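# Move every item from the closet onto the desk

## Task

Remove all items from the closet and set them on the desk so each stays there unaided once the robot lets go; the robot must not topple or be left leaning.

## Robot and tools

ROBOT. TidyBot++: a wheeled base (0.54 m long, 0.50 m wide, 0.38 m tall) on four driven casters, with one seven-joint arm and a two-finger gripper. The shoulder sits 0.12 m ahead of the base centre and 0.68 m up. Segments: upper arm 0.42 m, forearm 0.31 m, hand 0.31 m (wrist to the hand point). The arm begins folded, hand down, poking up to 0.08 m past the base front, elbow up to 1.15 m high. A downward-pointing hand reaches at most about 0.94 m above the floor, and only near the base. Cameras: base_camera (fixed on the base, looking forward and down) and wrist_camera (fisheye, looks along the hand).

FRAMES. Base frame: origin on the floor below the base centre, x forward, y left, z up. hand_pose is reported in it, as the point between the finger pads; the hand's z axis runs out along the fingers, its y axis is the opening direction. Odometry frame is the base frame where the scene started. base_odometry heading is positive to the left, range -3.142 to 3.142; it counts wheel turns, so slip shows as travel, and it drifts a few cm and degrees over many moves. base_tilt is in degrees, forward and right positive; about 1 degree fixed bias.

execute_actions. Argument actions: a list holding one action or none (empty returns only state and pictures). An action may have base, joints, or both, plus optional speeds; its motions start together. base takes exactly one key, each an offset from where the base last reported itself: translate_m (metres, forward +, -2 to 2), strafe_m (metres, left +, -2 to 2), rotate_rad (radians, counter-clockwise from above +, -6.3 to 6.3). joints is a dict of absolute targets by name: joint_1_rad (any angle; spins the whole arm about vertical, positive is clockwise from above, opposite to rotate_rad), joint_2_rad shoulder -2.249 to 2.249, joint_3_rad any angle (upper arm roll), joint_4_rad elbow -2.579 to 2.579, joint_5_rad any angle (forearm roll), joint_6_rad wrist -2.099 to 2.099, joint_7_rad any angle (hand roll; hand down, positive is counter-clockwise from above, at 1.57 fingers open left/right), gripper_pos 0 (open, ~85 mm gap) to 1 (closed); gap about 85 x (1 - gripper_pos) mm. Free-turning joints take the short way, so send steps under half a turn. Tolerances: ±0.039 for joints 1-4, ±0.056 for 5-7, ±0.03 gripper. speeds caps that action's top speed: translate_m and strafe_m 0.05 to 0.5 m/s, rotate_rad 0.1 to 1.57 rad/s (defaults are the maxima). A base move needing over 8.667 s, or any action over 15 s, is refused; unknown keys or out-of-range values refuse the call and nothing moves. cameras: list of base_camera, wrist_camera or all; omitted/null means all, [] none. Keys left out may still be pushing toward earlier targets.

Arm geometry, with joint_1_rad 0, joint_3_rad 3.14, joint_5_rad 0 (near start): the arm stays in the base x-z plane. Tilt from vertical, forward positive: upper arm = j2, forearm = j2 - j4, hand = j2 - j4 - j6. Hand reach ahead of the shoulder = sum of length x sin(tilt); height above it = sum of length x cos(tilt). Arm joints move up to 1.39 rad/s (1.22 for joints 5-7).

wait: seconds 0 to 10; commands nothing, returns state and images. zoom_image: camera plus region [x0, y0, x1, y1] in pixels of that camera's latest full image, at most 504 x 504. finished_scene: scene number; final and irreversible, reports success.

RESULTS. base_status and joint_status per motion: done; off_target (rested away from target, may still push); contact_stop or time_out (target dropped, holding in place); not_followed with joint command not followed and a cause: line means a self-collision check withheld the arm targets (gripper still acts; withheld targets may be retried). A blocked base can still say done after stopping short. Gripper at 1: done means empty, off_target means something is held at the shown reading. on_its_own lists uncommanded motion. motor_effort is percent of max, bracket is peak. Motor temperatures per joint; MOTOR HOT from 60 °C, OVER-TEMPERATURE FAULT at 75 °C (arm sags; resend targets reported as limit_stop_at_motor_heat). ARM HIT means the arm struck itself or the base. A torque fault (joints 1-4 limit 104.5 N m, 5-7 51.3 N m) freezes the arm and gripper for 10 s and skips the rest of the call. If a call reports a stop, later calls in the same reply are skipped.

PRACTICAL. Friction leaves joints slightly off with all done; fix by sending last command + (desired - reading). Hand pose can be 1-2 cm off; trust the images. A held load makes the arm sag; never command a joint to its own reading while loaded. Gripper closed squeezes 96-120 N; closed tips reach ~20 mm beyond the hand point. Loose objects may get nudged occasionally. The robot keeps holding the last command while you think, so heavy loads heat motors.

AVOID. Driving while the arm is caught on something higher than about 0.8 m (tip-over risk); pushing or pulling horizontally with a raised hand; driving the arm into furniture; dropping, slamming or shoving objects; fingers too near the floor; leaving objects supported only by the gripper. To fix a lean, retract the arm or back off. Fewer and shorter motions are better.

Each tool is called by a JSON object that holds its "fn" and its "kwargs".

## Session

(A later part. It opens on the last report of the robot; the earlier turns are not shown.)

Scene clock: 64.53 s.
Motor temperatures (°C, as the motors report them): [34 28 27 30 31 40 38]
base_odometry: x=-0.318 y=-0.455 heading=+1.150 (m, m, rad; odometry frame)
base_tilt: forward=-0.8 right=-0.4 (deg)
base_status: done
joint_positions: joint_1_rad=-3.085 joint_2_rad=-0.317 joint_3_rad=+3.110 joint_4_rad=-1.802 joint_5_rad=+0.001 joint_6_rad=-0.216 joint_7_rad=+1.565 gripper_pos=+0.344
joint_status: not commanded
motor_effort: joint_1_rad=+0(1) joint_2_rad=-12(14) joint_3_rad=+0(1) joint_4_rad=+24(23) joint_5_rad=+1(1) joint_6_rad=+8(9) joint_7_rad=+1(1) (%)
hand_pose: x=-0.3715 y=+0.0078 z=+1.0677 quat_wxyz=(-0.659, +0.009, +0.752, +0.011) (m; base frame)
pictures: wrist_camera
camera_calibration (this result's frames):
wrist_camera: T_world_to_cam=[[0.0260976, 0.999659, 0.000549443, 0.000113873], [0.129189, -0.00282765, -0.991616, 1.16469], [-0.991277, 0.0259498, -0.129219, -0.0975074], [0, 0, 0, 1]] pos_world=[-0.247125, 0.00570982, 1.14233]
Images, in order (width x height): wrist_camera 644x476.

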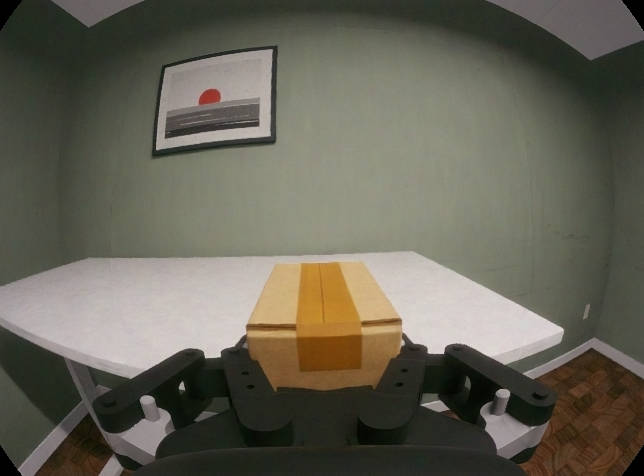

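{"fn": "execute_actions", "kwargs": {"actions": [{"base":{"translate_m":-0.33}}], "cameras": []}}

{"fn": "execute_actions", "kwargs": {"actions": [{"joints":{"joint_4_rad":-1.96,"joint_6_rad":-0.09}}], "cameras": []}}

{"fn": "execute_actions", "kwargs": {"actions": [{"joints":{"joint_4_rad":-2.0}}], "cameras": ["wrist_camera"]}}

Scene clock: 66.73 s.
Motor temperatures (°C, as the motors report them): [34 28 27 30 31 40 38]
base_odometry: x=-0.452 y=-0.757 heading=+1.151 (m, m, rad; odometry frame)
base_tilt: forward=-0.8 right=-0.4 (deg)
base_status: done
joint_positions: joint_1_rad=-3.085 joint_2_rad=-0.312 joint_3_rad=+3.110 joint_4_rad=-1.802 joint_5_rad=+0.001 joint_6_rad=-0.216 joint_7_rad=+1.565 gripper_pos=+0.344
joint_status: not commanded
motor_effort: joint_1_rad=-1(1) joint_2_rad=-11(15) joint_3_rad=+0(0) joint_4_rad=+23(23) joint_5_rad=+1(1) joint_6_rad=+9(9) joint_7_rad=+2(2) (%)
hand_pose: x=-0.3733 y=+0.0079 z=+1.0654 quat_wxyz=(-0.658, +0.009, +0.753, +0.011) (m; base frame)
pictures: none
No camera images: the call's "cameras" was empty. Leave "cameras" out to get every camera's image.

Scene clock: 67.90 s.
Motor temperatures (°C, as the motors report them): [34 28 27 30 31 40 38]
base_odometry: x=-0.452 y=-0.757 heading=+1.151 (m, m, rad; odometry frame)
base_tilt: forward=-0.8 right=-0.4 (deg)
base_status: not commanded
joint_positions: joint_1_rad=-3.085 joint_2_rad=-0.312 joint_3_rad=+3.110 joint_4_rad=-1.950 joint_5_rad=+0.001 joint_6_rad=-0.130 joint_7_rad=+1.565 gripper_pos=+0.344
joint_status: all done
motor_effort: joint_1_rad=+0(0) joint_2_rad=-11(12) joint_3_rad=+0(0) joint_4_rad=+22(25) joint_5_rad=+1(1) joint_6_rad=+8(8) joint_7_rad=+1(1) (%)
hand_pose: x=-0.3704 y=+0.0085 z=+1.0003 quat_wxyz=(-0.634, +0.009, +0.773, +0.010) (m; base frame)
pictures: none
No camera images: the call's "cameras" was empty. Leave "cameras" out to get every camera's image.

Scene clock: 68.63 s.
Motor temperatures (°C, as the motors report them): [34 28 27 30 31 40 38]
base_odometry: x=-0.452 y=-0.757 heading=+1.151 (m, m, rad; odometry frame)
base_tilt: forward=-0.8 right=-0.4 (deg)
base_status: not commanded
joint_positions: joint_1_rad=-3.085 joint_2_rad=-0.312 joint_3_rad=+3.110 joint_4_rad=-1.987 joint_5_rad=+0.001 joint_6_rad=-0.127 joint_7_rad=+1.565 gripper_pos=+0.344
joint_status: all done
motor_effort: joint_1_rad=+0(0) joint_2_rad=-11(13) joint_3_rad=+0(0) joint_4_rad=+22(25) joint_5_rad=+1(1) joint_6_rad=+8(9) joint_7_rad=+1(1) (%)
hand_pose: x=-0.3671 y=+0.0086 z=+0.9779 quat_wxyz=(-0.621, +0.009, +0.784, +0.010) (m; base frame)
pictures: wrist_camera
camera_calibration (this result's frames):
wrist_camera: T_world_to_cam=[[0.0269187, 0.999638, 0.000428186, -0.000294051], [0.228451, -0.00573481, -0.973539, 1.09382], [-0.973183, 0.0263042, -0.228522, -0.00107627], [0, 0, 0, 1]] pos_world=[-0.250924, 0.00659513, 1.06464]
Images, in order (width x height): wrist_camera 644x476.

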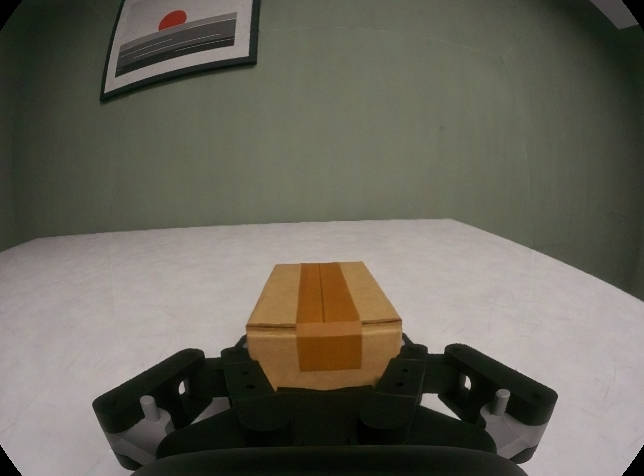

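{"fn": "execute_actions", "kwargs": {"actions": [{"joints":{"gripper_pos":0}}], "cameras": ["wrist_camera"]}}

{"fn": "execute_actions", "kwargs": {"actions": [{"base":{"translate_m":0.6}}], "cameras": ["wrist_camera"]}}

{"fn": "execute_actions", "kwargs": {"actions": [{"base":{"translate_m":1.5},"joints":{"joint_1_rad":0.035}}], "cameras": ["wrist_camera"]}}

{"fn": "execute_actions", "kwargs": {"actions": [{"base":{"strafe_m":-0.33},"joints":{"joint_2_rad":0.3,"joint_4_rad":-2.25,"joint_6_rad":0.72}}]}}

Scene clock: 70.00 s.
Motor temperatures (°C, as the motors report them): [34 28 27 30 31 40 38]
base_odometry: x=-0.452 y=-0.757 heading=+1.151 (m, m, rad; odometry frame)
base_tilt: forward=-0.8 right=-0.4 (deg)
base_status: not commanded
joint_positions: joint_1_rad=-3.085 joint_2_rad=-0.312 joint_3_rad=+3.110 joint_4_rad=-1.987 joint_5_rad=+0.001 joint_6_rad=-0.125 joint_7_rad=+1.565 gripper_pos=+0.000
joint_status: all done
motor_effort: joint_1_rad=-1(0) joint_2_rad=-11(11) joint_3_rad=+0(0) joint_4_rad=+20(22) joint_5_rad=+1(1) joint_6_rad=+8(8) joint_7_rad=+1(1) (%)
hand_pose: x=-0.3673 y=+0.0086 z=+0.9785 quat_wxyz=(-0.621, +0.009, +0.783, +0.010) (m; base frame)
pictures: wrist_camera
camera_calibration (this result's frames):
wrist_camera: T_world_to_cam=[[0.0268986, 0.999638, 0.000427525, -0.000294367], [0.226472, -0.00567741, -0.974001, 1.09419], [-0.973646, 0.026296, -0.226543, -0.00317344], [0, 0, 0, 1]] pos_world=[-0.250884, 0.00658985, 1.06502]
Images, in order (width x height): wrist_camera 644x476.

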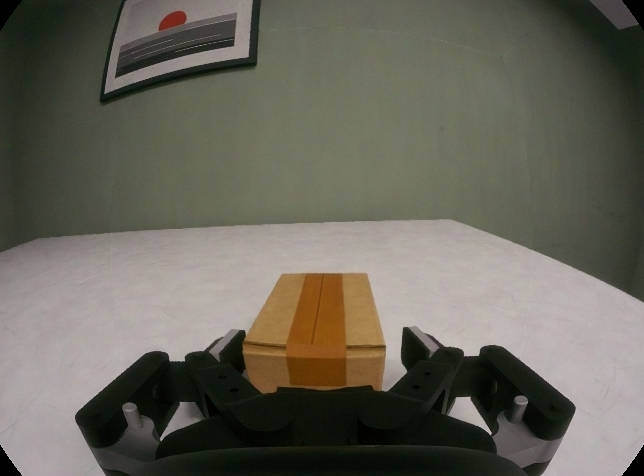

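Scene clock: 72.67 s.
Motor temperatures (°C, as the motors report them): [34 28 27 30 31 40 38]
base_odometry: x=-0.207 y=-0.209 heading=+1.150 (m, m, rad; odometry frame)
base_tilt: forward=-0.8 right=-0.4 (deg)
base_status: done
joint_positions: joint_1_rad=-3.087 joint_2_rad=-0.323 joint_3_rad=+3.110 joint_4_rad=-1.987 joint_5_rad=+0.001 joint_6_rad=-0.122 joint_7_rad=+1.565 gripper_pos=+0.000
joint_status: not commanded
motor_effort: joint_1_rad=+0(3) joint_2_rad=-11(14) joint_3_rad=+0(4) joint_4_rad=+22(22) joint_5_rad=+1(1) joint_6_rad=+8(7) joint_7_rad=+1(1) (%)
hand_pose: x=-0.3641 y=+0.0075 z=+0.9848 quat_wxyz=(-0.627, +0.008, +0.779, +0.010) (m; base frame)
pictures: wrist_camera
camera_calibration (this result's frames):
wrist_camera: T_world_to_cam=[[0.025045, 0.999686, 0.000899213, -0.000399549], [0.212866, -0.00445404, -0.977071, 1.09763], [-0.97676, 0.0246621, -0.212911, -0.0131793], [0, 0, 0, 1]] pos_world=[-0.246513, 0.00561336, 1.06966]
Images, in order (width x height): wrist_camera 644x476.

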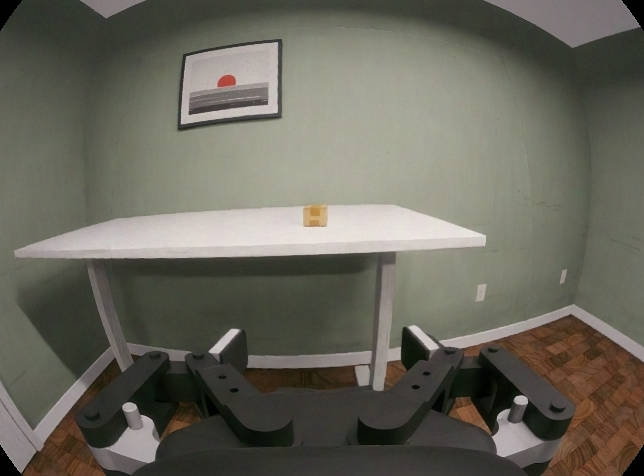

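Scene clock: 77.03 s.
Motor temperatures (°C, as the motors report them): [34 28 27 30 31 40 38]
base_odometry: x=+0.405 y=+1.160 heading=+1.150 (m, m, rad; odometry frame)
base_tilt: forward=-0.8 right=-0.4 (deg)
base_status: done
joint_positions: joint_1_rad=+0.020 joint_2_rad=-0.319 joint_3_rad=+3.110 joint_4_rad=-1.987 joint_5_rad=+0.001 joint_6_rad=-0.121 joint_7_rad=+1.565 gripper_pos=+0.000
joint_status: all done
motor_effort: joint_1_rad=+0(0) joint_2_rad=-12(13) joint_3_rad=+0(1) joint_4_rad=+21(22) joint_5_rad=+1(1) joint_6_rad=+7(8) joint_7_rad=+1(1) (%)
hand_pose: x=+0.6035 y=+0.0093 z=+0.9831 quat_wxyz=(-0.001, +0.780, +0.005, +0.626) (m; base frame)
pictures: wrist_camera
camera_calibration (this result's frames):
wrist_camera: T_world_to_cam=[[0.00969227, -0.999953, 0.000761562, 0.00151875], [-0.215808, -0.00283542, -0.976432, 1.14806], [0.976388, 0.00929949, -0.215826, -0.244259], [0, 0, 0, 1]] pos_world=[0.486237, 0.00704539, 1.06828]
Images, in order (width x height): wrist_camera 644x476.

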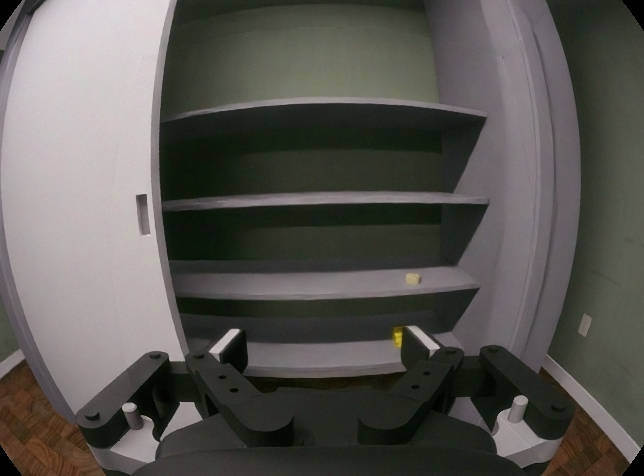

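Scene clock: 79.03 s.
Motor temperatures (°C, as the motors report them): [34 28 27 30 31 40 38]
base_odometry: x=+0.706 y=+1.026 heading=+1.151 (m, m, rad; odometry frame)
base_tilt: forward=-0.7 right=-0.3 (deg)
base_status: done
joint_positions: joint_1_rad=+0.028 joint_2_rad=+0.294 joint_3_rad=+3.110 joint_4_rad=-2.225 joint_5_rad=+0.001 joint_6_rad=+0.686 joint_7_rad=+1.565 gripper_pos=+0.000
joint_status: all done
motor_effort: joint_1_rad=+0(3) joint_2_rad=-25(26) joint_3_rad=-1(3) joint_4_rad=+15(22) joint_5_rad=+1(1) joint_6_rad=+8(8) joint_7_rad=+1(1) (%)
hand_pose: x=+0.7244 y=+0.0024 z=+0.7488 quat_wxyz=(-0.006, +0.793, -0.004, +0.609) (m; base frame)
pictures: base_camera, wrist_camera
camera_calibration (this result's frames):
wrist_camera: T_world_to_cam=[[0.00210758, -0.999822, -0.018746, 0.0137592], [-0.257722, 0.0175697, -0.966059, 0.967944], [0.966217, 0.00686732, -0.257639, -0.374058], [0, 0, 0, 1]] pos_world=[0.610852, -0.00068094, 0.838977]
Images, in order (width x height): base_camera 644x364, wrist_camera 644x476.

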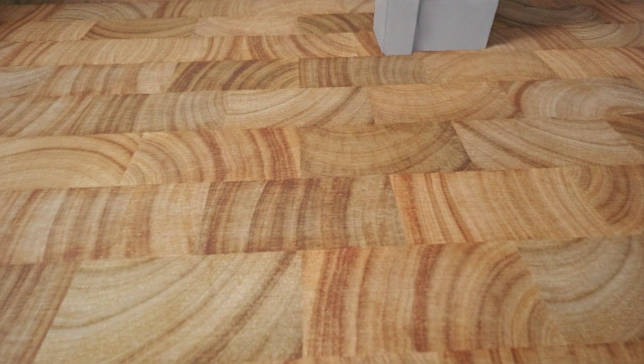

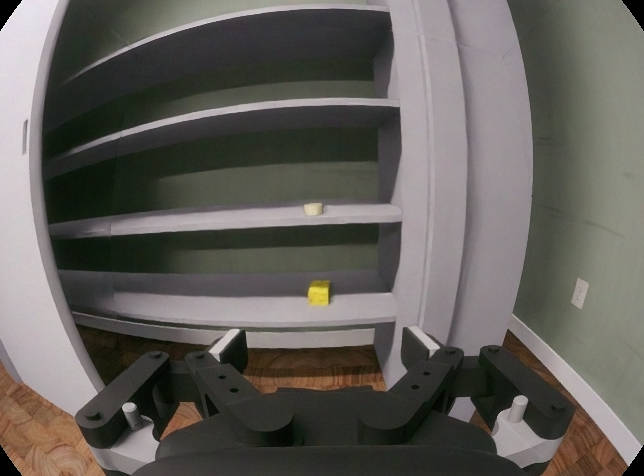

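{"fn": "execute_actions", "kwargs": {"actions": [{"base":{"translate_m":0.52},"joints":{"joint_1_rad":-0.02},"speeds":{"translate_m":0.3}}]}}

{"fn": "execute_actions", "kwargs": {"actions": [{"joints":{"joint_6_rad":0.57}}], "cameras": ["wrist_camera"]}}

Scene clock: 81.83 s.
Motor temperatures (°C, as the motors report them): [34 28 27 30 31 40 38]
base_odometry: x=+0.919 y=+1.501 heading=+1.150 (m, m, rad; odometry frame)
base_tilt: forward=-0.7 right=-0.4 (deg)
base_status: done
joint_positions: joint_1_rad=-0.010 joint_2_rad=+0.295 joint_3_rad=+3.109 joint_4_rad=-2.230 joint_5_rad=+0.001 joint_6_rad=+0.688 joint_7_rad=+1.565 gripper_pos=+0.000
joint_status: all done
motor_effort: joint_1_rad=+0(2) joint_2_rad=-25(26) joint_3_rad=-1(2) joint_4_rad=+14(16) joint_5_rad=+1(1) joint_6_rad=+8(8) joint_7_rad=+1(1) (%)
hand_pose: x=+0.7226 y=+0.0257 z=+0.7460 quat_wxyz=(-0.018, +0.795, +0.012, +0.607) (m; base frame)
pictures: base_camera, wrist_camera
camera_calibration (this result's frames):
wrist_camera: T_world_to_cam=[[0.0405241, -0.999001, -0.0188142, 0.00923522], [-0.263043, 0.00749904, -0.964755, 0.96746], [0.963933, 0.0440448, -0.262476, -0.368874], [0, 0, 0, 1]] pos_world=[0.609679, 0.0182179, 0.836715]
Images, in order (width x height): base_camera 644x364, wrist_camera 644x476.

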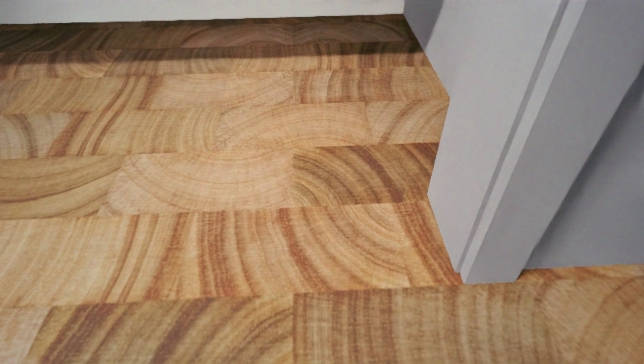

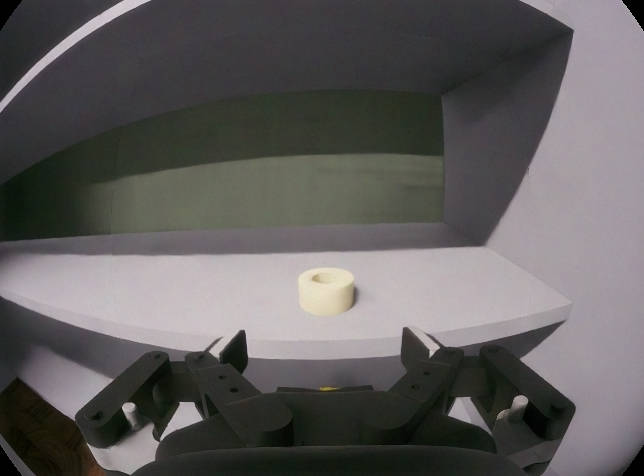

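Scene clock: 82.53 s.
Motor temperatures (°C, as the motors report them): [34 28 27 30 31 40 38]
base_odometry: x=+0.919 y=+1.501 heading=+1.150 (m, m, rad; odometry frame)
base_tilt: forward=-0.7 right=-0.4 (deg)
base_status: not commanded
joint_positions: joint_1_rad=-0.010 joint_2_rad=+0.297 joint_3_rad=+3.109 joint_4_rad=-2.234 joint_5_rad=+0.001 joint_6_rad=+0.595 joint_7_rad=+1.565 gripper_pos=+0.000
joint_status: all done
motor_effort: joint_1_rad=+0(1) joint_2_rad=-24(27) joint_3_rad=-1(1) joint_4_rad=+14(16) joint_5_rad=+1(1) joint_6_rad=+7(8) joint_7_rad=+1(1) (%)
hand_pose: x=+0.7123 y=+0.0255 z=+0.7156 quat_wxyz=(-0.017, +0.824, +0.012, +0.567) (m; base frame)
pictures: wrist_camera
camera_calibration (this result's frames):
wrist_camera: T_world_to_cam=[[0.0395414, -0.999043, -0.0187218, 0.009548], [-0.35662, 0.00339275, -0.934243, 0.980345], [0.933412, 0.0436179, -0.356144, -0.278178], [0, 0, 0, 1]] pos_world=[0.608888, 0.0183463, 0.816988]
Images, in order (width x height): wrist_camera 644x476.

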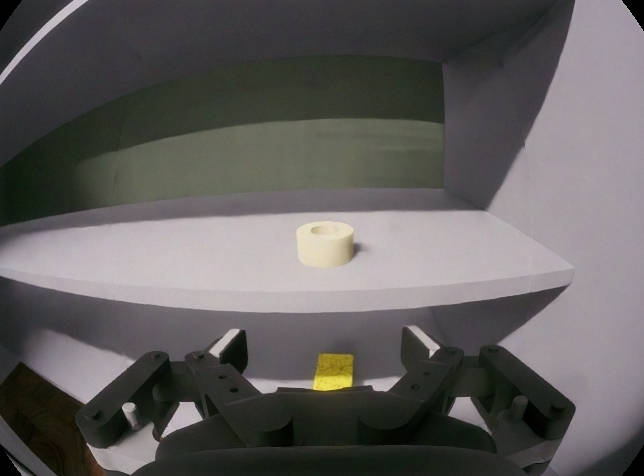

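{"fn": "execute_actions", "kwargs": {"actions": [{"base":{"translate_m":0.13},"joints":{"joint_6_rad":0.68},"speeds":{"translate_m":0.07}}], "cameras": ["wrist_camera"]}}

{"fn": "execute_actions", "kwargs": {"actions": [{"joints":{"joint_6_rad":0.58}}], "cameras": ["wrist_camera"]}}

{"fn": "execute_actions", "kwargs": {"actions": [{"joints":{"gripper_pos":1}}], "cameras": ["wrist_camera"]}}

{"fn": "execute_actions", "kwargs": {"actions": [{"joints":{"joint_6_rad":0.75}}], "cameras": ["wrist_camera"]}}

Scene clock: 85.13 s.
Motor temperatures (°C, as the motors report them): [34 28 27 30 31 40 38]
base_odometry: x=+0.972 y=+1.619 heading=+1.150 (m, m, rad; odometry frame)
base_tilt: forward=-0.7 right=-0.4 (deg)
base_status: done
joint_positions: joint_1_rad=-0.010 joint_2_rad=+0.298 joint_3_rad=+3.109 joint_4_rad=-2.236 joint_5_rad=+0.001 joint_6_rad=+0.653 joint_7_rad=+1.565 gripper_pos=+0.000
joint_status: all done
motor_effort: joint_1_rad=+0(1) joint_2_rad=-25(27) joint_3_rad=-1(1) joint_4_rad=+14(15) joint_5_rad=+1(1) joint_6_rad=+7(8) joint_7_rad=+2(1) (%)
hand_pose: x=+0.7174 y=+0.0256 z=+0.7312 quat_wxyz=(-0.018, +0.808, +0.012, +0.589) (m; base frame)
pictures: wrist_camera
camera_calibration (this result's frames):
wrist_camera: T_world_to_cam=[[0.040078, -0.999019, -0.018832, 0.00940404], [-0.304637, 0.00573298, -0.952451, 0.972755], [0.951625, 0.0439092, -0.304109, -0.328516], [0, 0, 0, 1]] pos_world=[0.608585, 0.0182429, 0.826775]
Images, in order (width x height): wrist_camera 644x476.

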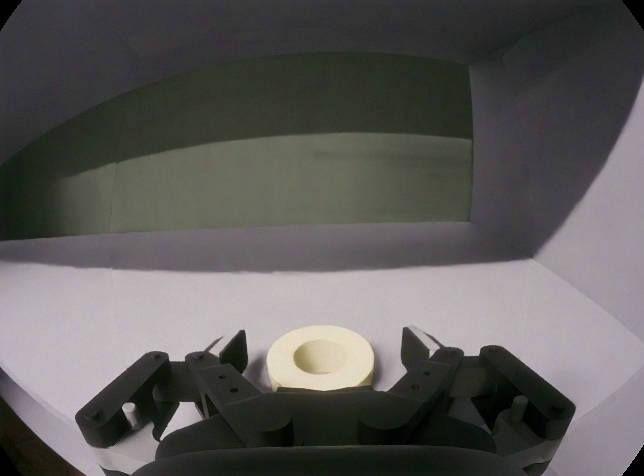

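Scene clock: 85.73 s.
Motor temperatures (°C, as the motors report them): [34 28 27 30 31 40 38]
base_odometry: x=+0.972 y=+1.619 heading=+1.150 (m, m, rad; odometry frame)
base_tilt: forward=-0.7 right=-0.4 (deg)
base_status: not commanded
joint_positions: joint_1_rad=-0.010 joint_2_rad=+0.292 joint_3_rad=+3.109 joint_4_rad=-2.235 joint_5_rad=+0.001 joint_6_rad=+0.623 joint_7_rad=+1.565 gripper_pos=+0.000
joint_status: all done
motor_effort: joint_1_rad=+0(0) joint_2_rad=-21(25) joint_3_rad=-1(1) joint_4_rad=+12(14) joint_5_rad=+1(0) joint_6_rad=+5(8) joint_7_rad=+0(0) (%)
hand_pose: x=+0.7145 y=+0.0255 z=+0.7261 quat_wxyz=(-0.017, +0.815, +0.012, +0.580) (m; base frame)
pictures: wrist_camera
camera_calibration (this result's frames):
wrist_camera: T_world_to_cam=[[0.0398967, -0.99903, -0.0186179, 0.00936027], [-0.326965, 0.00455402, -0.945026, 0.977591], [0.944194, 0.0437908, -0.326466, -0.30578], [0, 0, 0, 1]] pos_world=[0.60798, 0.0182896, 0.824196]
Images, in order (width x height): wrist_camera 644x476.

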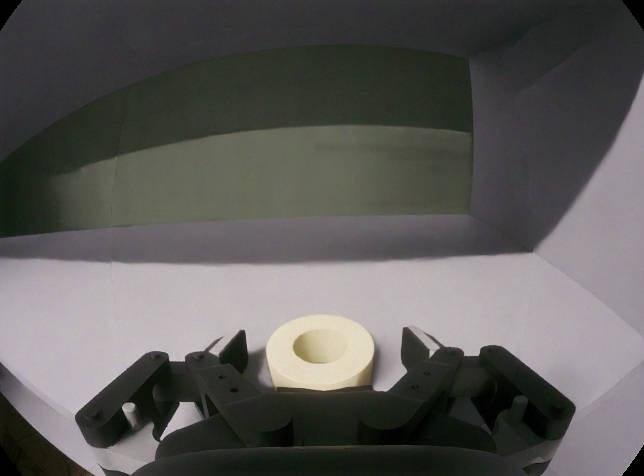

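Scene clock: 86.83 s.
Motor temperatures (°C, as the motors report them): [34 28 27 30 31 40 38]
base_odometry: x=+0.972 y=+1.619 heading=+1.150 (m, m, rad; odometry frame)
base_tilt: forward=-0.7 right=-0.4 (deg)
base_status: not commanded
joint_positions: joint_1_rad=-0.010 joint_2_rad=+0.287 joint_3_rad=+3.109 joint_4_rad=-2.235 joint_5_rad=+0.001 joint_6_rad=+0.623 joint_7_rad=+1.565 gripper_pos=+0.479
joint_status: gripper_pos off_target (ended at +0.479, target +1.000)
motor_effort: joint_1_rad=-1(1) joint_2_rad=-21(21) joint_3_rad=-1(2) joint_4_rad=+11(12) joint_5_rad=+1(1) joint_6_rad=+5(5) joint_7_rad=+1(0) (%)
hand_pose: x=+0.7143 y=+0.0255 z=+0.7292 quat_wxyz=(-0.017, +0.813, +0.012, +0.582) (m; base frame)
pictures: wrist_camera
camera_calibration (this result's frames):
wrist_camera: T_world_to_cam=[[0.0399937, -0.999029, -0.0184631, 0.00924319], [-0.322017, 0.00460523, -0.946723, 0.978159], [0.945889, 0.0438083, -0.32152, -0.309354], [0, 0, 0, 1]] pos_world=[0.607228, 0.0182818, 0.826753]
Images, in order (width x height): wrist_camera 644x476.

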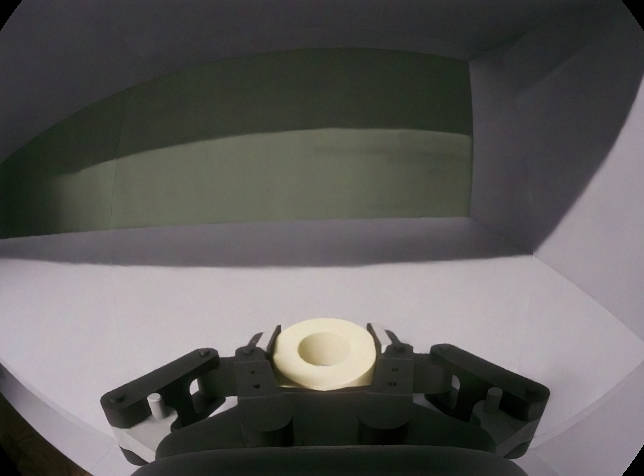

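Scene clock: 87.50 s.
Motor temperatures (°C, as the motors report them): [34 28 27 30 31 40 38]
base_odometry: x=+0.972 y=+1.619 heading=+1.150 (m, m, rad; odometry frame)
base_tilt: forward=-0.7 right=-0.4 (deg)
base_status: not commanded
joint_positions: joint_1_rad=-0.010 joint_2_rad=+0.299 joint_3_rad=+3.109 joint_4_rad=-2.241 joint_5_rad=+0.001 joint_6_rad=+0.724 joint_7_rad=+1.565 gripper_pos=+0.479
joint_status: all done
motor_effort: joint_1_rad=+0(1) joint_2_rad=-25(26) joint_3_rad=+0(1) joint_4_rad=+14(16) joint_5_rad=+1(1) joint_6_rad=+8(9) joint_7_rad=+1(1) (%)
hand_pose: x=+0.7220 y=+0.0256 z=+0.7496 quat_wxyz=(-0.018, +0.788, +0.011, +0.615) (m; base frame)
pictures: wrist_camera
camera_calibration (this result's frames):
wrist_camera: T_world_to_cam=[[0.040715, -0.998991, -0.0189483, 0.00921042], [-0.241776, 0.00855018, -0.970295, 0.959559], [0.969478, 0.0440868, -0.241184, -0.387334], [0, 0, 0, 1]] pos_world=[0.607135, 0.018073, 0.837811]
Images, in order (width x height): wrist_camera 644x476.

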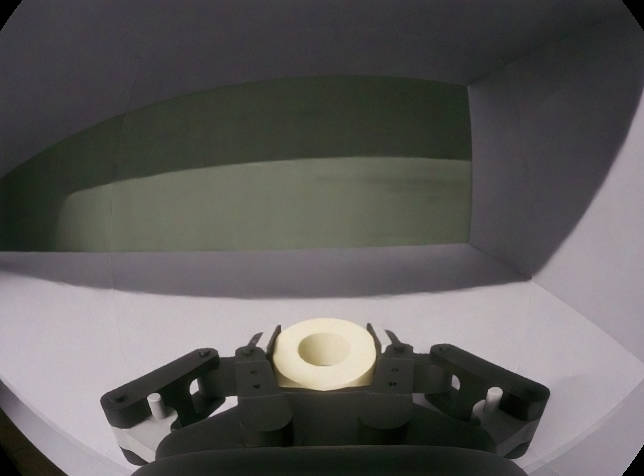

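{"fn": "execute_actions", "kwargs": {"actions": [{"base":{"translate_m":-0.4}}], "cameras": []}}

{"fn": "execute_actions", "kwargs": {"actions": [{"base":{"translate_m":-0.4},"joints":{"joint_2_rad":0,"joint_4_rad":-0.4,"joint_6_rad":-1.1}}], "cameras": ["wrist_camera"]}}

{"fn": "execute_actions", "kwargs": {"actions": [{"base":{"translate_m":-1.97},"joints":{"joint_1_rad":-3.1,"joint_2_rad":-0.32,"joint_4_rad":-1.84,"joint_6_rad":-0.26}}], "cameras": ["wrist_camera"]}}

{"fn": "execute_actions", "kwargs": {"actions": [{"joints":{"joint_4_rad":-1.93}}], "cameras": []}}

Scene clock: 89.97 s.
Motor temperatures (°C, as the motors report them): [34 28 27 30 31 40 38]
base_odometry: x=+0.809 y=+1.254 heading=+1.151 (m, m, rad; odometry frame)
base_tilt: forward=-0.7 right=-0.4 (deg)
base_status: done
joint_positions: joint_1_rad=-0.011 joint_2_rad=+0.299 joint_3_rad=+3.109 joint_4_rad=-2.241 joint_5_rad=+0.001 joint_6_rad=+0.724 joint_7_rad=+1.565 gripper_pos=+0.479
joint_status: not commanded
motor_effort: joint_1_rad=+0(3) joint_2_rad=-24(27) joint_3_rad=-1(1) joint_4_rad=+14(16) joint_5_rad=+1(1) joint_6_rad=+8(8) joint_7_rad=+1(1) (%)
hand_pose: x=+0.7219 y=+0.0264 z=+0.7494 quat_wxyz=(-0.019, +0.788, +0.012, +0.615) (m; base frame)
pictures: none
No camera images: the call's "cameras" was empty. Leave "cameras" out to get every camera's image.

Scene clock: 93.00 s.
Motor temperatures (°C, as the motors report them): [34 28 27 30 31 40 38]
base_odometry: x=+0.646 y=+0.889 heading=+1.151 (m, m, rad; odometry frame)
base_tilt: forward=-0.8 right=-0.4 (deg)
base_status: done
joint_positions: joint_1_rad=-0.011 joint_2_rad=+0.006 joint_3_rad=+3.109 joint_4_rad=-0.420 joint_5_rad=+0.001 joint_6_rad=-1.067 joint_7_rad=+1.565 gripper_pos=+0.479
joint_status: all done
motor_effort: joint_1_rad=+0(1) joint_2_rad=-13(31) joint_3_rad=+0(1) joint_4_rad=+13(22) joint_5_rad=+1(1) joint_6_rad=+8(9) joint_7_rad=+1(1) (%)
hand_pose: x=+0.5608 y=+0.0203 z=+1.4131 quat_wxyz=(-0.018, +0.679, +0.013, +0.734) (m; base frame)
pictures: wrist_camera
camera_calibration (this result's frames):
wrist_camera: T_world_to_cam=[[0.0453634, -0.998925, -0.00955814, 0.00722066], [0.0785469, 0.013105, -0.996824, 1.42223], [0.995878, 0.0444686, 0.0790569, -0.538149], [0, 0, 0, 1]] pos_world=[0.423891, 0.0125053, 1.46032]
Images, in order (width x height): wrist_camera 644x476.

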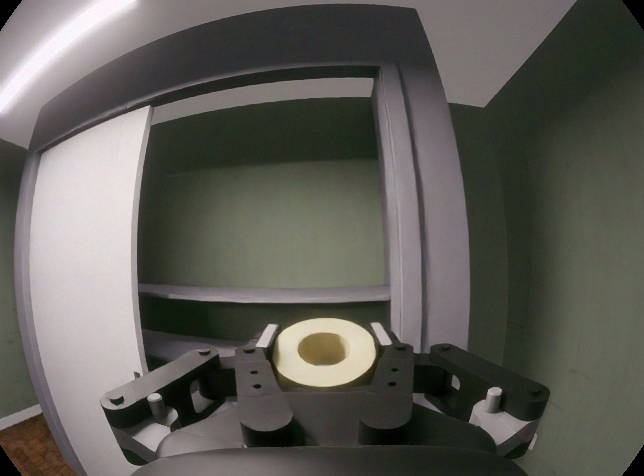

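Scene clock: 98.47 s.
Motor temperatures (°C, as the motors report them): [34 28 27 30 31 40 38]
base_odometry: x=-0.157 y=-0.910 heading=+1.151 (m, m, rad; odometry frame)
base_tilt: forward=-0.8 right=-0.4 (deg)
base_status: done
joint_positions: joint_1_rad=-3.085 joint_2_rad=-0.309 joint_3_rad=+3.109 joint_4_rad=-1.819 joint_5_rad=+0.001 joint_6_rad=-0.294 joint_7_rad=+1.565 gripper_pos=+0.479
joint_status: all done
motor_effort: joint_1_rad=-1(1) joint_2_rad=-10(17) joint_3_rad=+0(1) joint_4_rad=+22(22) joint_5_rad=+1(0) joint_6_rad=+8(8) joint_7_rad=+1(1) (%)
hand_pose: x=-0.3695 y=+0.0078 z=+1.0295 quat_wxyz=(-0.620, +0.009, +0.785, +0.010) (m; base frame)
pictures: wrist_camera
camera_calibration (this result's frames):
wrist_camera: T_world_to_cam=[[0.0264109, 0.999651, 0.000590923, 0.000160108], [0.230248, -0.00550794, -0.973116, 1.14483], [-0.972774, 0.0258369, -0.230313, 0.0104442], [0, 0, 0, 1]] pos_world=[-0.253439, 0.00587575, 1.11646]
Images, in order (width x height): wrist_camera 644x476.

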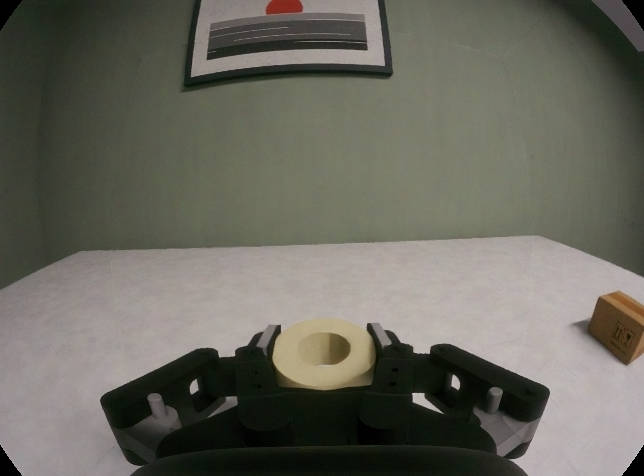

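Scene clock: 99.37 s.
Motor temperatures (°C, as the motors report them): [34 28 27 30 31 40 38]
base_odometry: x=-0.157 y=-0.910 heading=+1.151 (m, m, rad; odometry frame)
base_tilt: forward=-0.8 right=-0.4 (deg)
base_status: not commanded
joint_positions: joint_1_rad=-3.085 joint_2_rad=-0.310 joint_3_rad=+3.109 joint_4_rad=-1.917 joint_5_rad=+0.001 joint_6_rad=-0.293 joint_7_rad=+1.565 gripper_pos=+0.479
joint_status: all done
motor_effort: joint_1_rad=+0(0) joint_2_rad=-10(12) joint_3_rad=+0(0) joint_4_rad=+23(23) joint_5_rad=+1(1) joint_6_rad=+8(8) joint_7_rad=+1(1) (%)
hand_pose: x=-0.3611 y=+0.0082 z=+0.9702 quat_wxyz=(-0.581, +0.010, +0.813, +0.010) (m; base frame)
pictures: none
No camera images: the call's "cameras" was empty. Leave "cameras" out to get every camera's image.

{"fn": "execute_actions", "kwargs": {"actions": [{"joints":{"joint_4_rad":-1.95}}], "cameras": []}}

{"fn": "execute_actions", "kwargs": {"actions": [{"joints":{"gripper_pos":0}}], "cameras": ["wrist_camera"]}}

{"fn": "execute_actions", "kwargs": {"actions": [{"base":{"translate_m":0.25},"joints":{"joint_4_rad":-1.85}}], "cameras": ["wrist_camera"]}}

{"fn": "execute_actions", "kwargs": {"actions": [{"base":{"translate_m":1.3},"joints":{"joint_1_rad":0.02}}], "cameras": ["wrist_camera"]}}

{"fn": "execute_actions", "kwargs": {"actions": [{"base":{"translate_m":0.75},"joints":{"joint_2_rad":1.2,"joint_4_rad":-1.5,"joint_6_rad":0.84}}]}}

Scene clock: 100.20 s.
Motor temperatures (°C, as the motors report them): [34 28 27 30 31 40 38]
base_odometry: x=-0.157 y=-0.910 heading=+1.151 (m, m, rad; odometry frame)
base_tilt: forward=-0.8 right=-0.4 (deg)
base_status: not commanded
joint_positions: joint_1_rad=-3.085 joint_2_rad=-0.311 joint_3_rad=+3.109 joint_4_rad=-1.927 joint_5_rad=+0.001 joint_6_rad=-0.289 joint_7_rad=+1.565 gripper_pos=+0.479
joint_status: all done
motor_effort: joint_1_rad=-1(0) joint_2_rad=-10(10) joint_3_rad=+0(0) joint_4_rad=+21(22) joint_5_rad=+1(1) joint_6_rad=+6(8) joint_7_rad=+1(1) (%)
hand_pose: x=-0.3598 y=+0.0082 z=+0.9658 quat_wxyz=(-0.580, +0.010, +0.815, +0.010) (m; base frame)
pictures: none
No camera images: the call's "cameras" was empty. Leave "cameras" out to get every camera's image.

Scene clock: 101.30 s.
Motor temperatures (°C, as the motors report them): [34 28 27 30 31 40 38]
base_odometry: x=-0.157 y=-0.910 heading=+1.151 (m, m, rad; odometry frame)
base_tilt: forward=-0.8 right=-0.4 (deg)
base_status: not commanded
joint_positions: joint_1_rad=-3.085 joint_2_rad=-0.312 joint_3_rad=+3.109 joint_4_rad=-1.929 joint_5_rad=+0.001 joint_6_rad=-0.289 joint_7_rad=+1.565 gripper_pos=+0.000
joint_status: all done
motor_effort: joint_1_rad=-1(0) joint_2_rad=-10(11) joint_3_rad=+0(0) joint_4_rad=+21(21) joint_5_rad=+1(1) joint_6_rad=+8(8) joint_7_rad=+1(1) (%)
hand_pose: x=-0.3595 y=+0.0082 z=+0.9651 quat_wxyz=(-0.579, +0.010, +0.815, +0.010) (m; base frame)
pictures: wrist_camera
camera_calibration (this result's frames):
wrist_camera: T_world_to_cam=[[0.0273713, 0.999625, 0.000815924, -0.000298115], [0.328088, -0.00821253, -0.944612, 1.08756], [-0.944251, 0.0261229, -0.328189, 0.110006], [0, 0, 0, 1]] pos_world=[-0.252932, 0.00635591, 1.06342]
Images, in order (width x height): wrist_camera 644x476.

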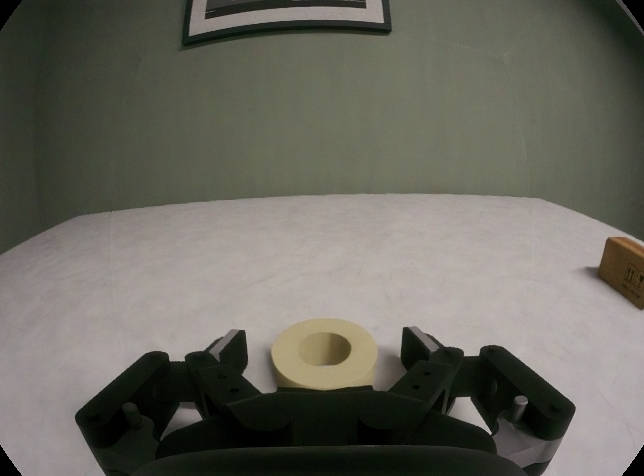

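Scene clock: 103.17 s.
Motor temperatures (°C, as the motors report them): [34 28 27 30 31 40 38]
base_odometry: x=-0.055 y=-0.682 heading=+1.151 (m, m, rad; odometry frame)
base_tilt: forward=-0.7 right=-0.4 (deg)
base_status: done
joint_positions: joint_1_rad=-3.087 joint_2_rad=-0.324 joint_3_rad=+3.109 joint_4_rad=-1.864 joint_5_rad=+0.001 joint_6_rad=-0.289 joint_7_rad=+1.565 gripper_pos=+0.000
joint_status: all done
motor_effort: joint_1_rad=+0(2) joint_2_rad=-10(13) joint_3_rad=+0(3) joint_4_rad=+22(22) joint_5_rad=+1(1) joint_6_rad=+8(8) joint_7_rad=+1(1) (%)
hand_pose: x=-0.3620 y=+0.0068 z=+1.0104 quat_wxyz=(-0.610, +0.008, +0.792, +0.010) (m; base frame)
pictures: wrist_camera
camera_calibration (this result's frames):
wrist_camera: T_world_to_cam=[[0.0250005, 0.999687, 0.00119657, -0.000162457], [0.254764, -0.0052138, -0.966989, 1.12723], [-0.96668, 0.0244801, -0.254814, 0.0403506], [0, 0, 0, 1]] pos_world=[-0.248168, 0.00505178, 1.1003]
Images, in order (width x height): wrist_camera 644x476.

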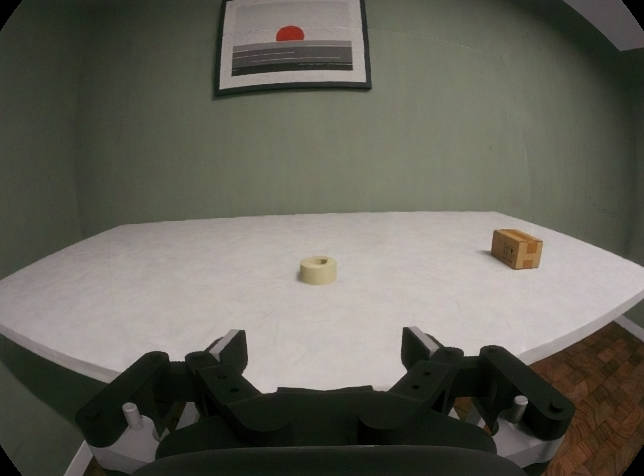

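Scene clock: 107.13 s.
Motor temperatures (°C, as the motors report them): [34 28 27 30 31 40 38]
base_odometry: x=+0.475 y=+0.505 heading=+1.151 (m, m, rad; odometry frame)
base_tilt: forward=-0.7 right=-0.4 (deg)
base_status: done
joint_positions: joint_1_rad=+0.005 joint_2_rad=-0.318 joint_3_rad=+3.109 joint_4_rad=-1.864 joint_5_rad=+0.001 joint_6_rad=-0.289 joint_7_rad=+1.565 gripper_pos=+0.000
joint_status: all done
motor_effort: joint_1_rad=+0(1) joint_2_rad=-11(13) joint_3_rad=+0(1) joint_4_rad=+22(21) joint_5_rad=+1(1) joint_6_rad=+7(7) joint_7_rad=+1(1) (%)
hand_pose: x=+0.6018 y=+0.0171 z=+1.0075 quat_wxyz=(-0.005, +0.794, +0.011, +0.608) (m; base frame)
pictures: wrist_camera
camera_calibration (this result's frames):
wrist_camera: T_world_to_cam=[[0.0247587, -0.999693, 0.00101015, -0.0000067982], [-0.260589, -0.00742934, -0.965421, 1.18748], [0.965132, 0.0236393, -0.260693, -0.185589], [0, 0, 0, 1]] pos_world=[0.488563, 0.0132026, 1.09804]
Images, in order (width x height): wrist_camera 644x476.

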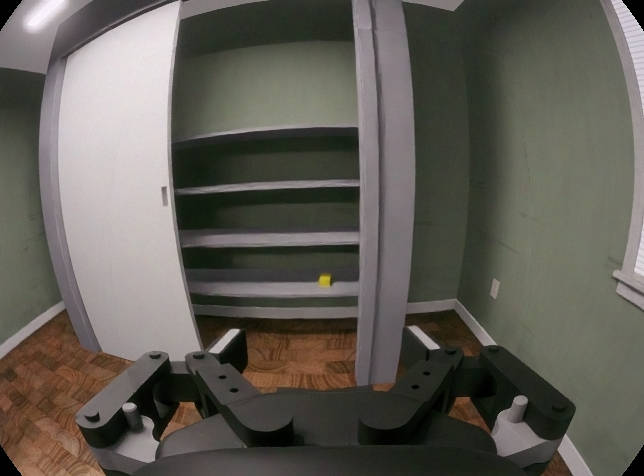

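Scene clock: 110.00 s.
Motor temperatures (°C, as the motors report them): [34 28 27 30 31 40 38]
base_odometry: x=+0.781 y=+1.190 heading=+1.151 (m, m, rad; odometry frame)
base_tilt: forward=-0.7 right=-0.4 (deg)
base_status: done
joint_positions: joint_1_rad=+0.005 joint_2_rad=+1.195 joint_3_rad=+3.109 joint_4_rad=-1.523 joint_5_rad=+0.001 joint_6_rad=+0.806 joint_7_rad=+1.565 gripper_pos=+0.000
joint_status: all done
motor_effort: joint_1_rad=+0(1) joint_2_rad=-43(46) joint_3_rad=-1(2) joint_4_rad=+11(22) joint_5_rad=+1(1) joint_6_rad=+7(8) joint_7_rad=+1(1) (%)
hand_pose: x=+0.9328 y=+0.0142 z=+0.4462 quat_wxyz=(-0.016, +0.817, -0.008, +0.577) (m; base frame)
pictures: base_camera, wrist_camera
camera_calibration (this result's frames):
wrist_camera: T_world_to_cam=[[0.00566662, -0.999191, -0.0398175, 0.0255197], [-0.333928, 0.0356417, -0.941924, 0.789158], [0.942582, 0.0186337, -0.333456, -0.597772], [0, 0, 0, 1]] pos_world=[0.826826, 0.00851085, 0.545013]
Images, in order (width x height): base_camera 644x364, wrist_camera 644x476.

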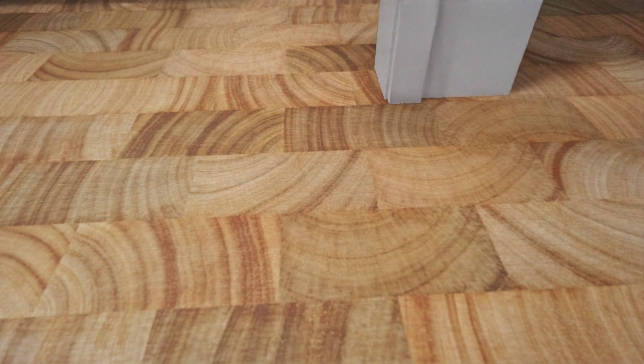

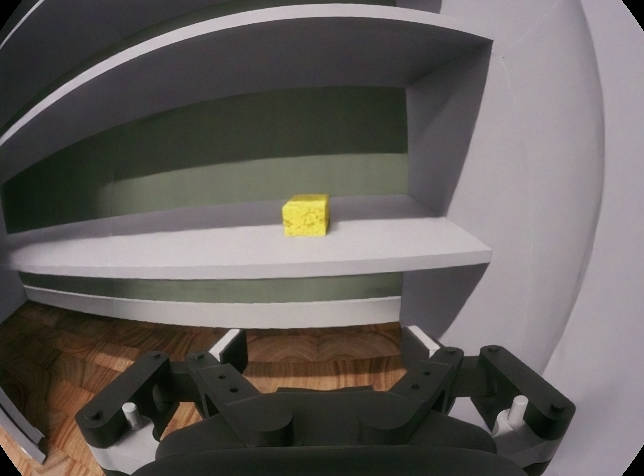

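{"fn": "execute_actions", "kwargs": {"actions": [{"base":{"translate_m":0.23},"joints":{"joint_1_rad":-0.035},"speeds":{"translate_m":0.15}}], "cameras": ["wrist_camera"]}}

Scene clock: 112.37 s.
Motor temperatures (°C, as the motors report them): [34 28 27 30 31 40 38]
base_odometry: x=+0.875 y=+1.400 heading=+1.150 (m, m, rad; odometry frame)
base_tilt: forward=-0.7 right=-0.4 (deg)
base_status: done
joint_positions: joint_1_rad=-0.028 joint_2_rad=+1.195 joint_3_rad=+3.109 joint_4_rad=-1.519 joint_5_rad=+0.001 joint_6_rad=+0.807 joint_7_rad=+1.565 gripper_pos=+0.000
joint_status: all done
motor_effort: joint_1_rad=-1(3) joint_2_rad=-44(44) joint_3_rad=-2(3) joint_4_rad=+11(12) joint_5_rad=+1(2) joint_6_rad=+7(7) joint_7_rad=+1(1) (%)
hand_pose: x=+0.9337 y=+0.0410 z=+0.4484 quat_wxyz=(-0.026, +0.815, +0.005, +0.578) (m; base frame)
pictures: wrist_camera
camera_calibration (this result's frames):
wrist_camera: T_world_to_cam=[[0.0386444, -0.998459, -0.039824, 0.0215787], [-0.329813, 0.0248756, -0.943718, 0.787951], [0.943255, 0.0496039, -0.328344, -0.602605], [0, 0, 0, 1]] pos_world=[0.827453, 0.0318363, 0.546602]
Images, in order (width x height): wrist_camera 644x476.

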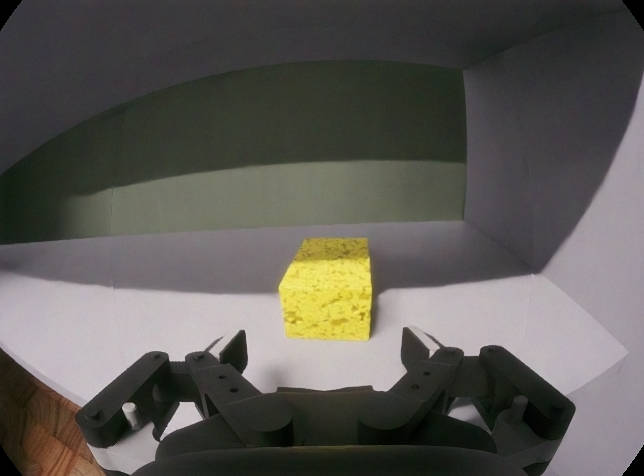

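{"fn": "execute_actions", "kwargs": {"actions": [{"base":{"translate_m":0.08},"joints":{"joint_6_rad":0.74},"speeds":{"translate_m":0.07}}], "cameras": ["wrist_camera"]}}

{"fn": "execute_actions", "kwargs": {"actions": [{"joints":{"gripper_pos":1}}], "cameras": []}}

{"fn": "execute_actions", "kwargs": {"actions": [{"joints":{"joint_6_rad":0.9}}], "cameras": ["wrist_camera"]}}

{"fn": "execute_actions", "kwargs": {"actions": [{"base":{"translate_m":-0.7}}], "cameras": ["wrist_camera"]}}

Scene clock: 114.23 s.
Motor temperatures (°C, as the motors report them): [34 28 27 30 31 40 38]
base_odometry: x=+0.908 y=+1.473 heading=+1.150 (m, m, rad; odometry frame)
base_tilt: forward=-0.7 right=-0.4 (deg)
base_status: done
joint_positions: joint_1_rad=-0.028 joint_2_rad=+1.196 joint_3_rad=+3.109 joint_4_rad=-1.518 joint_5_rad=+0.001 joint_6_rad=+0.769 joint_7_rad=+1.565 gripper_pos=+0.000
joint_status: all done
motor_effort: joint_1_rad=+0(2) joint_2_rad=-43(46) joint_3_rad=-1(2) joint_4_rad=+11(12) joint_5_rad=+1(1) joint_6_rad=+7(8) joint_7_rad=+1(1) (%)
hand_pose: x=+0.9297 y=+0.0412 z=+0.4370 quat_wxyz=(-0.025, +0.826, +0.006, +0.563) (m; base frame)
pictures: wrist_camera
camera_calibration (this result's frames):
wrist_camera: T_world_to_cam=[[0.0382524, -0.998477, -0.0397597, 0.0217814], [-0.365323, 0.0230608, -0.930595, 0.803256], [0.930095, 0.0501226, -0.363884, -0.574811], [0, 0, 0, 1]] pos_world=[0.827244, 0.0320355, 0.539207]
Images, in order (width x height): wrist_camera 644x476.

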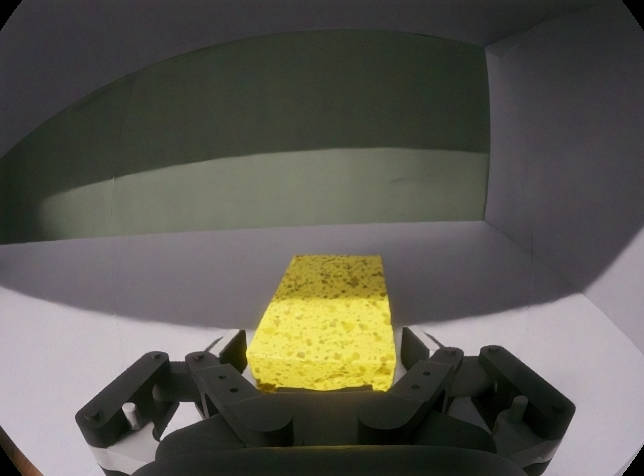

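Scene clock: 115.33 s.
Motor temperatures (°C, as the motors report them): [34 28 27 30 31 40 38]
base_odometry: x=+0.908 y=+1.473 heading=+1.150 (m, m, rad; odometry frame)
base_tilt: forward=-0.7 right=-0.4 (deg)
base_status: not commanded
joint_positions: joint_1_rad=-0.028 joint_2_rad=+1.195 joint_3_rad=+3.109 joint_4_rad=-1.517 joint_5_rad=+0.001 joint_6_rad=+0.769 joint_7_rad=+1.565 gripper_pos=+0.364
joint_status: gripper_pos off_target (ended at +0.364, target +1.000)
motor_effort: joint_1_rad=+0(1) joint_2_rad=-43(45) joint_3_rad=-1(2) joint_4_rad=+12(12) joint_5_rad=+1(1) joint_6_rad=+6(7) joint_7_rad=+1(1) (%)
hand_pose: x=+0.9302 y=+0.0412 z=+0.4381 quat_wxyz=(-0.025, +0.826, +0.006, +0.564) (m; base frame)
pictures: none
No camera images: the call's "cameras" was empty. Leave "cameras" out to get every camera's image.

Scene clock: 115.97 s.
Motor temperatures (°C, as the motors report them): [34 28 27 30 31 40 38]
base_odometry: x=+0.908 y=+1.473 heading=+1.150 (m, m, rad; odometry frame)
base_tilt: forward=-0.7 right=-0.4 (deg)
base_status: not commanded
joint_positions: joint_1_rad=-0.028 joint_2_rad=+1.197 joint_3_rad=+3.109 joint_4_rad=-1.516 joint_5_rad=+0.001 joint_6_rad=+0.876 joint_7_rad=+1.565 gripper_pos=+0.364
joint_status: all done
motor_effort: joint_1_rad=+0(0) joint_2_rad=-44(46) joint_3_rad=-2(2) joint_4_rad=+10(13) joint_5_rad=+1(1) joint_6_rad=+8(9) joint_7_rad=+1(1) (%)
hand_pose: x=+0.9405 y=+0.0407 z=+0.4678 quat_wxyz=(-0.026, +0.795, +0.005, +0.606) (m; base frame)
pictures: wrist_camera
camera_calibration (this result's frames):
wrist_camera: T_world_to_cam=[[0.0392427, -0.998431, -0.039953, 0.0212179], [-0.263894, 0.0282086, -0.964139, 0.756009], [0.963753, 0.0483788, -0.262373, -0.652709], [0, 0, 0, 1]] pos_world=[0.827724, 0.0314359, 0.558492]
Images, in order (width x height): wrist_camera 644x476.

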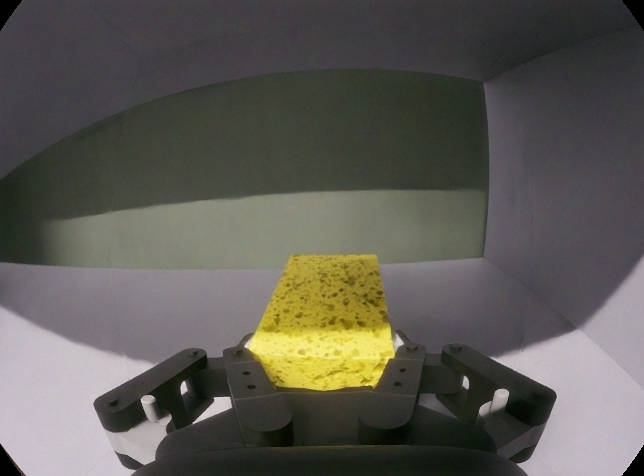

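Scene clock: 118.83 s.
Motor temperatures (°C, as the motors report them): [34 28 27 30 31 40 38]
base_odometry: x=+0.623 y=+0.834 heading=+1.150 (m, m, rad; odometry frame)
base_tilt: forward=-0.7 right=-0.4 (deg)
base_status: done
joint_positions: joint_1_rad=-0.030 joint_2_rad=+1.197 joint_3_rad=+3.109 joint_4_rad=-1.514 joint_5_rad=+0.001 joint_6_rad=+0.876 joint_7_rad=+1.565 gripper_pos=+0.364
joint_status: not commanded
motor_effort: joint_1_rad=+0(5) joint_2_rad=-45(46) joint_3_rad=-1(3) joint_4_rad=+12(13) joint_5_rad=+1(1) joint_6_rad=+7(8) joint_7_rad=+1(1) (%)
hand_pose: x=+0.9412 y=+0.0429 z=+0.4687 quat_wxyz=(-0.027, +0.794, +0.006, +0.607) (m; base frame)
pictures: wrist_camera
camera_calibration (this result's frames):
wrist_camera: T_world_to_cam=[[0.0419134, -0.998322, -0.0399543, 0.0208935], [-0.262048, 0.0276053, -0.96466, 0.755464], [0.964144, 0.0509021, -0.260452, -0.654571], [0, 0, 0, 1]] pos_world=[0.828193, 0.0333227, 0.559117]
Images, in order (width x height): wrist_camera 644x476.

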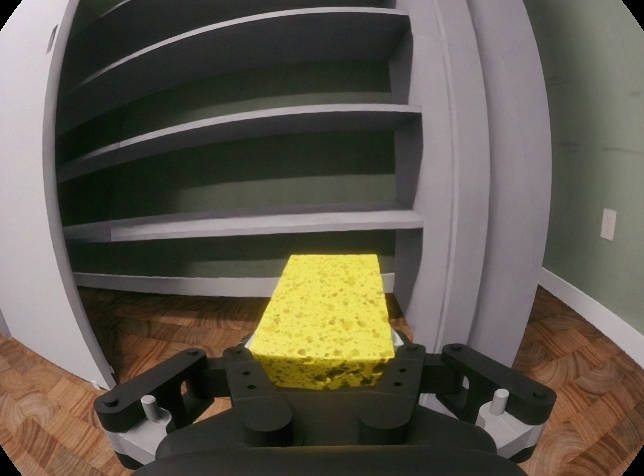

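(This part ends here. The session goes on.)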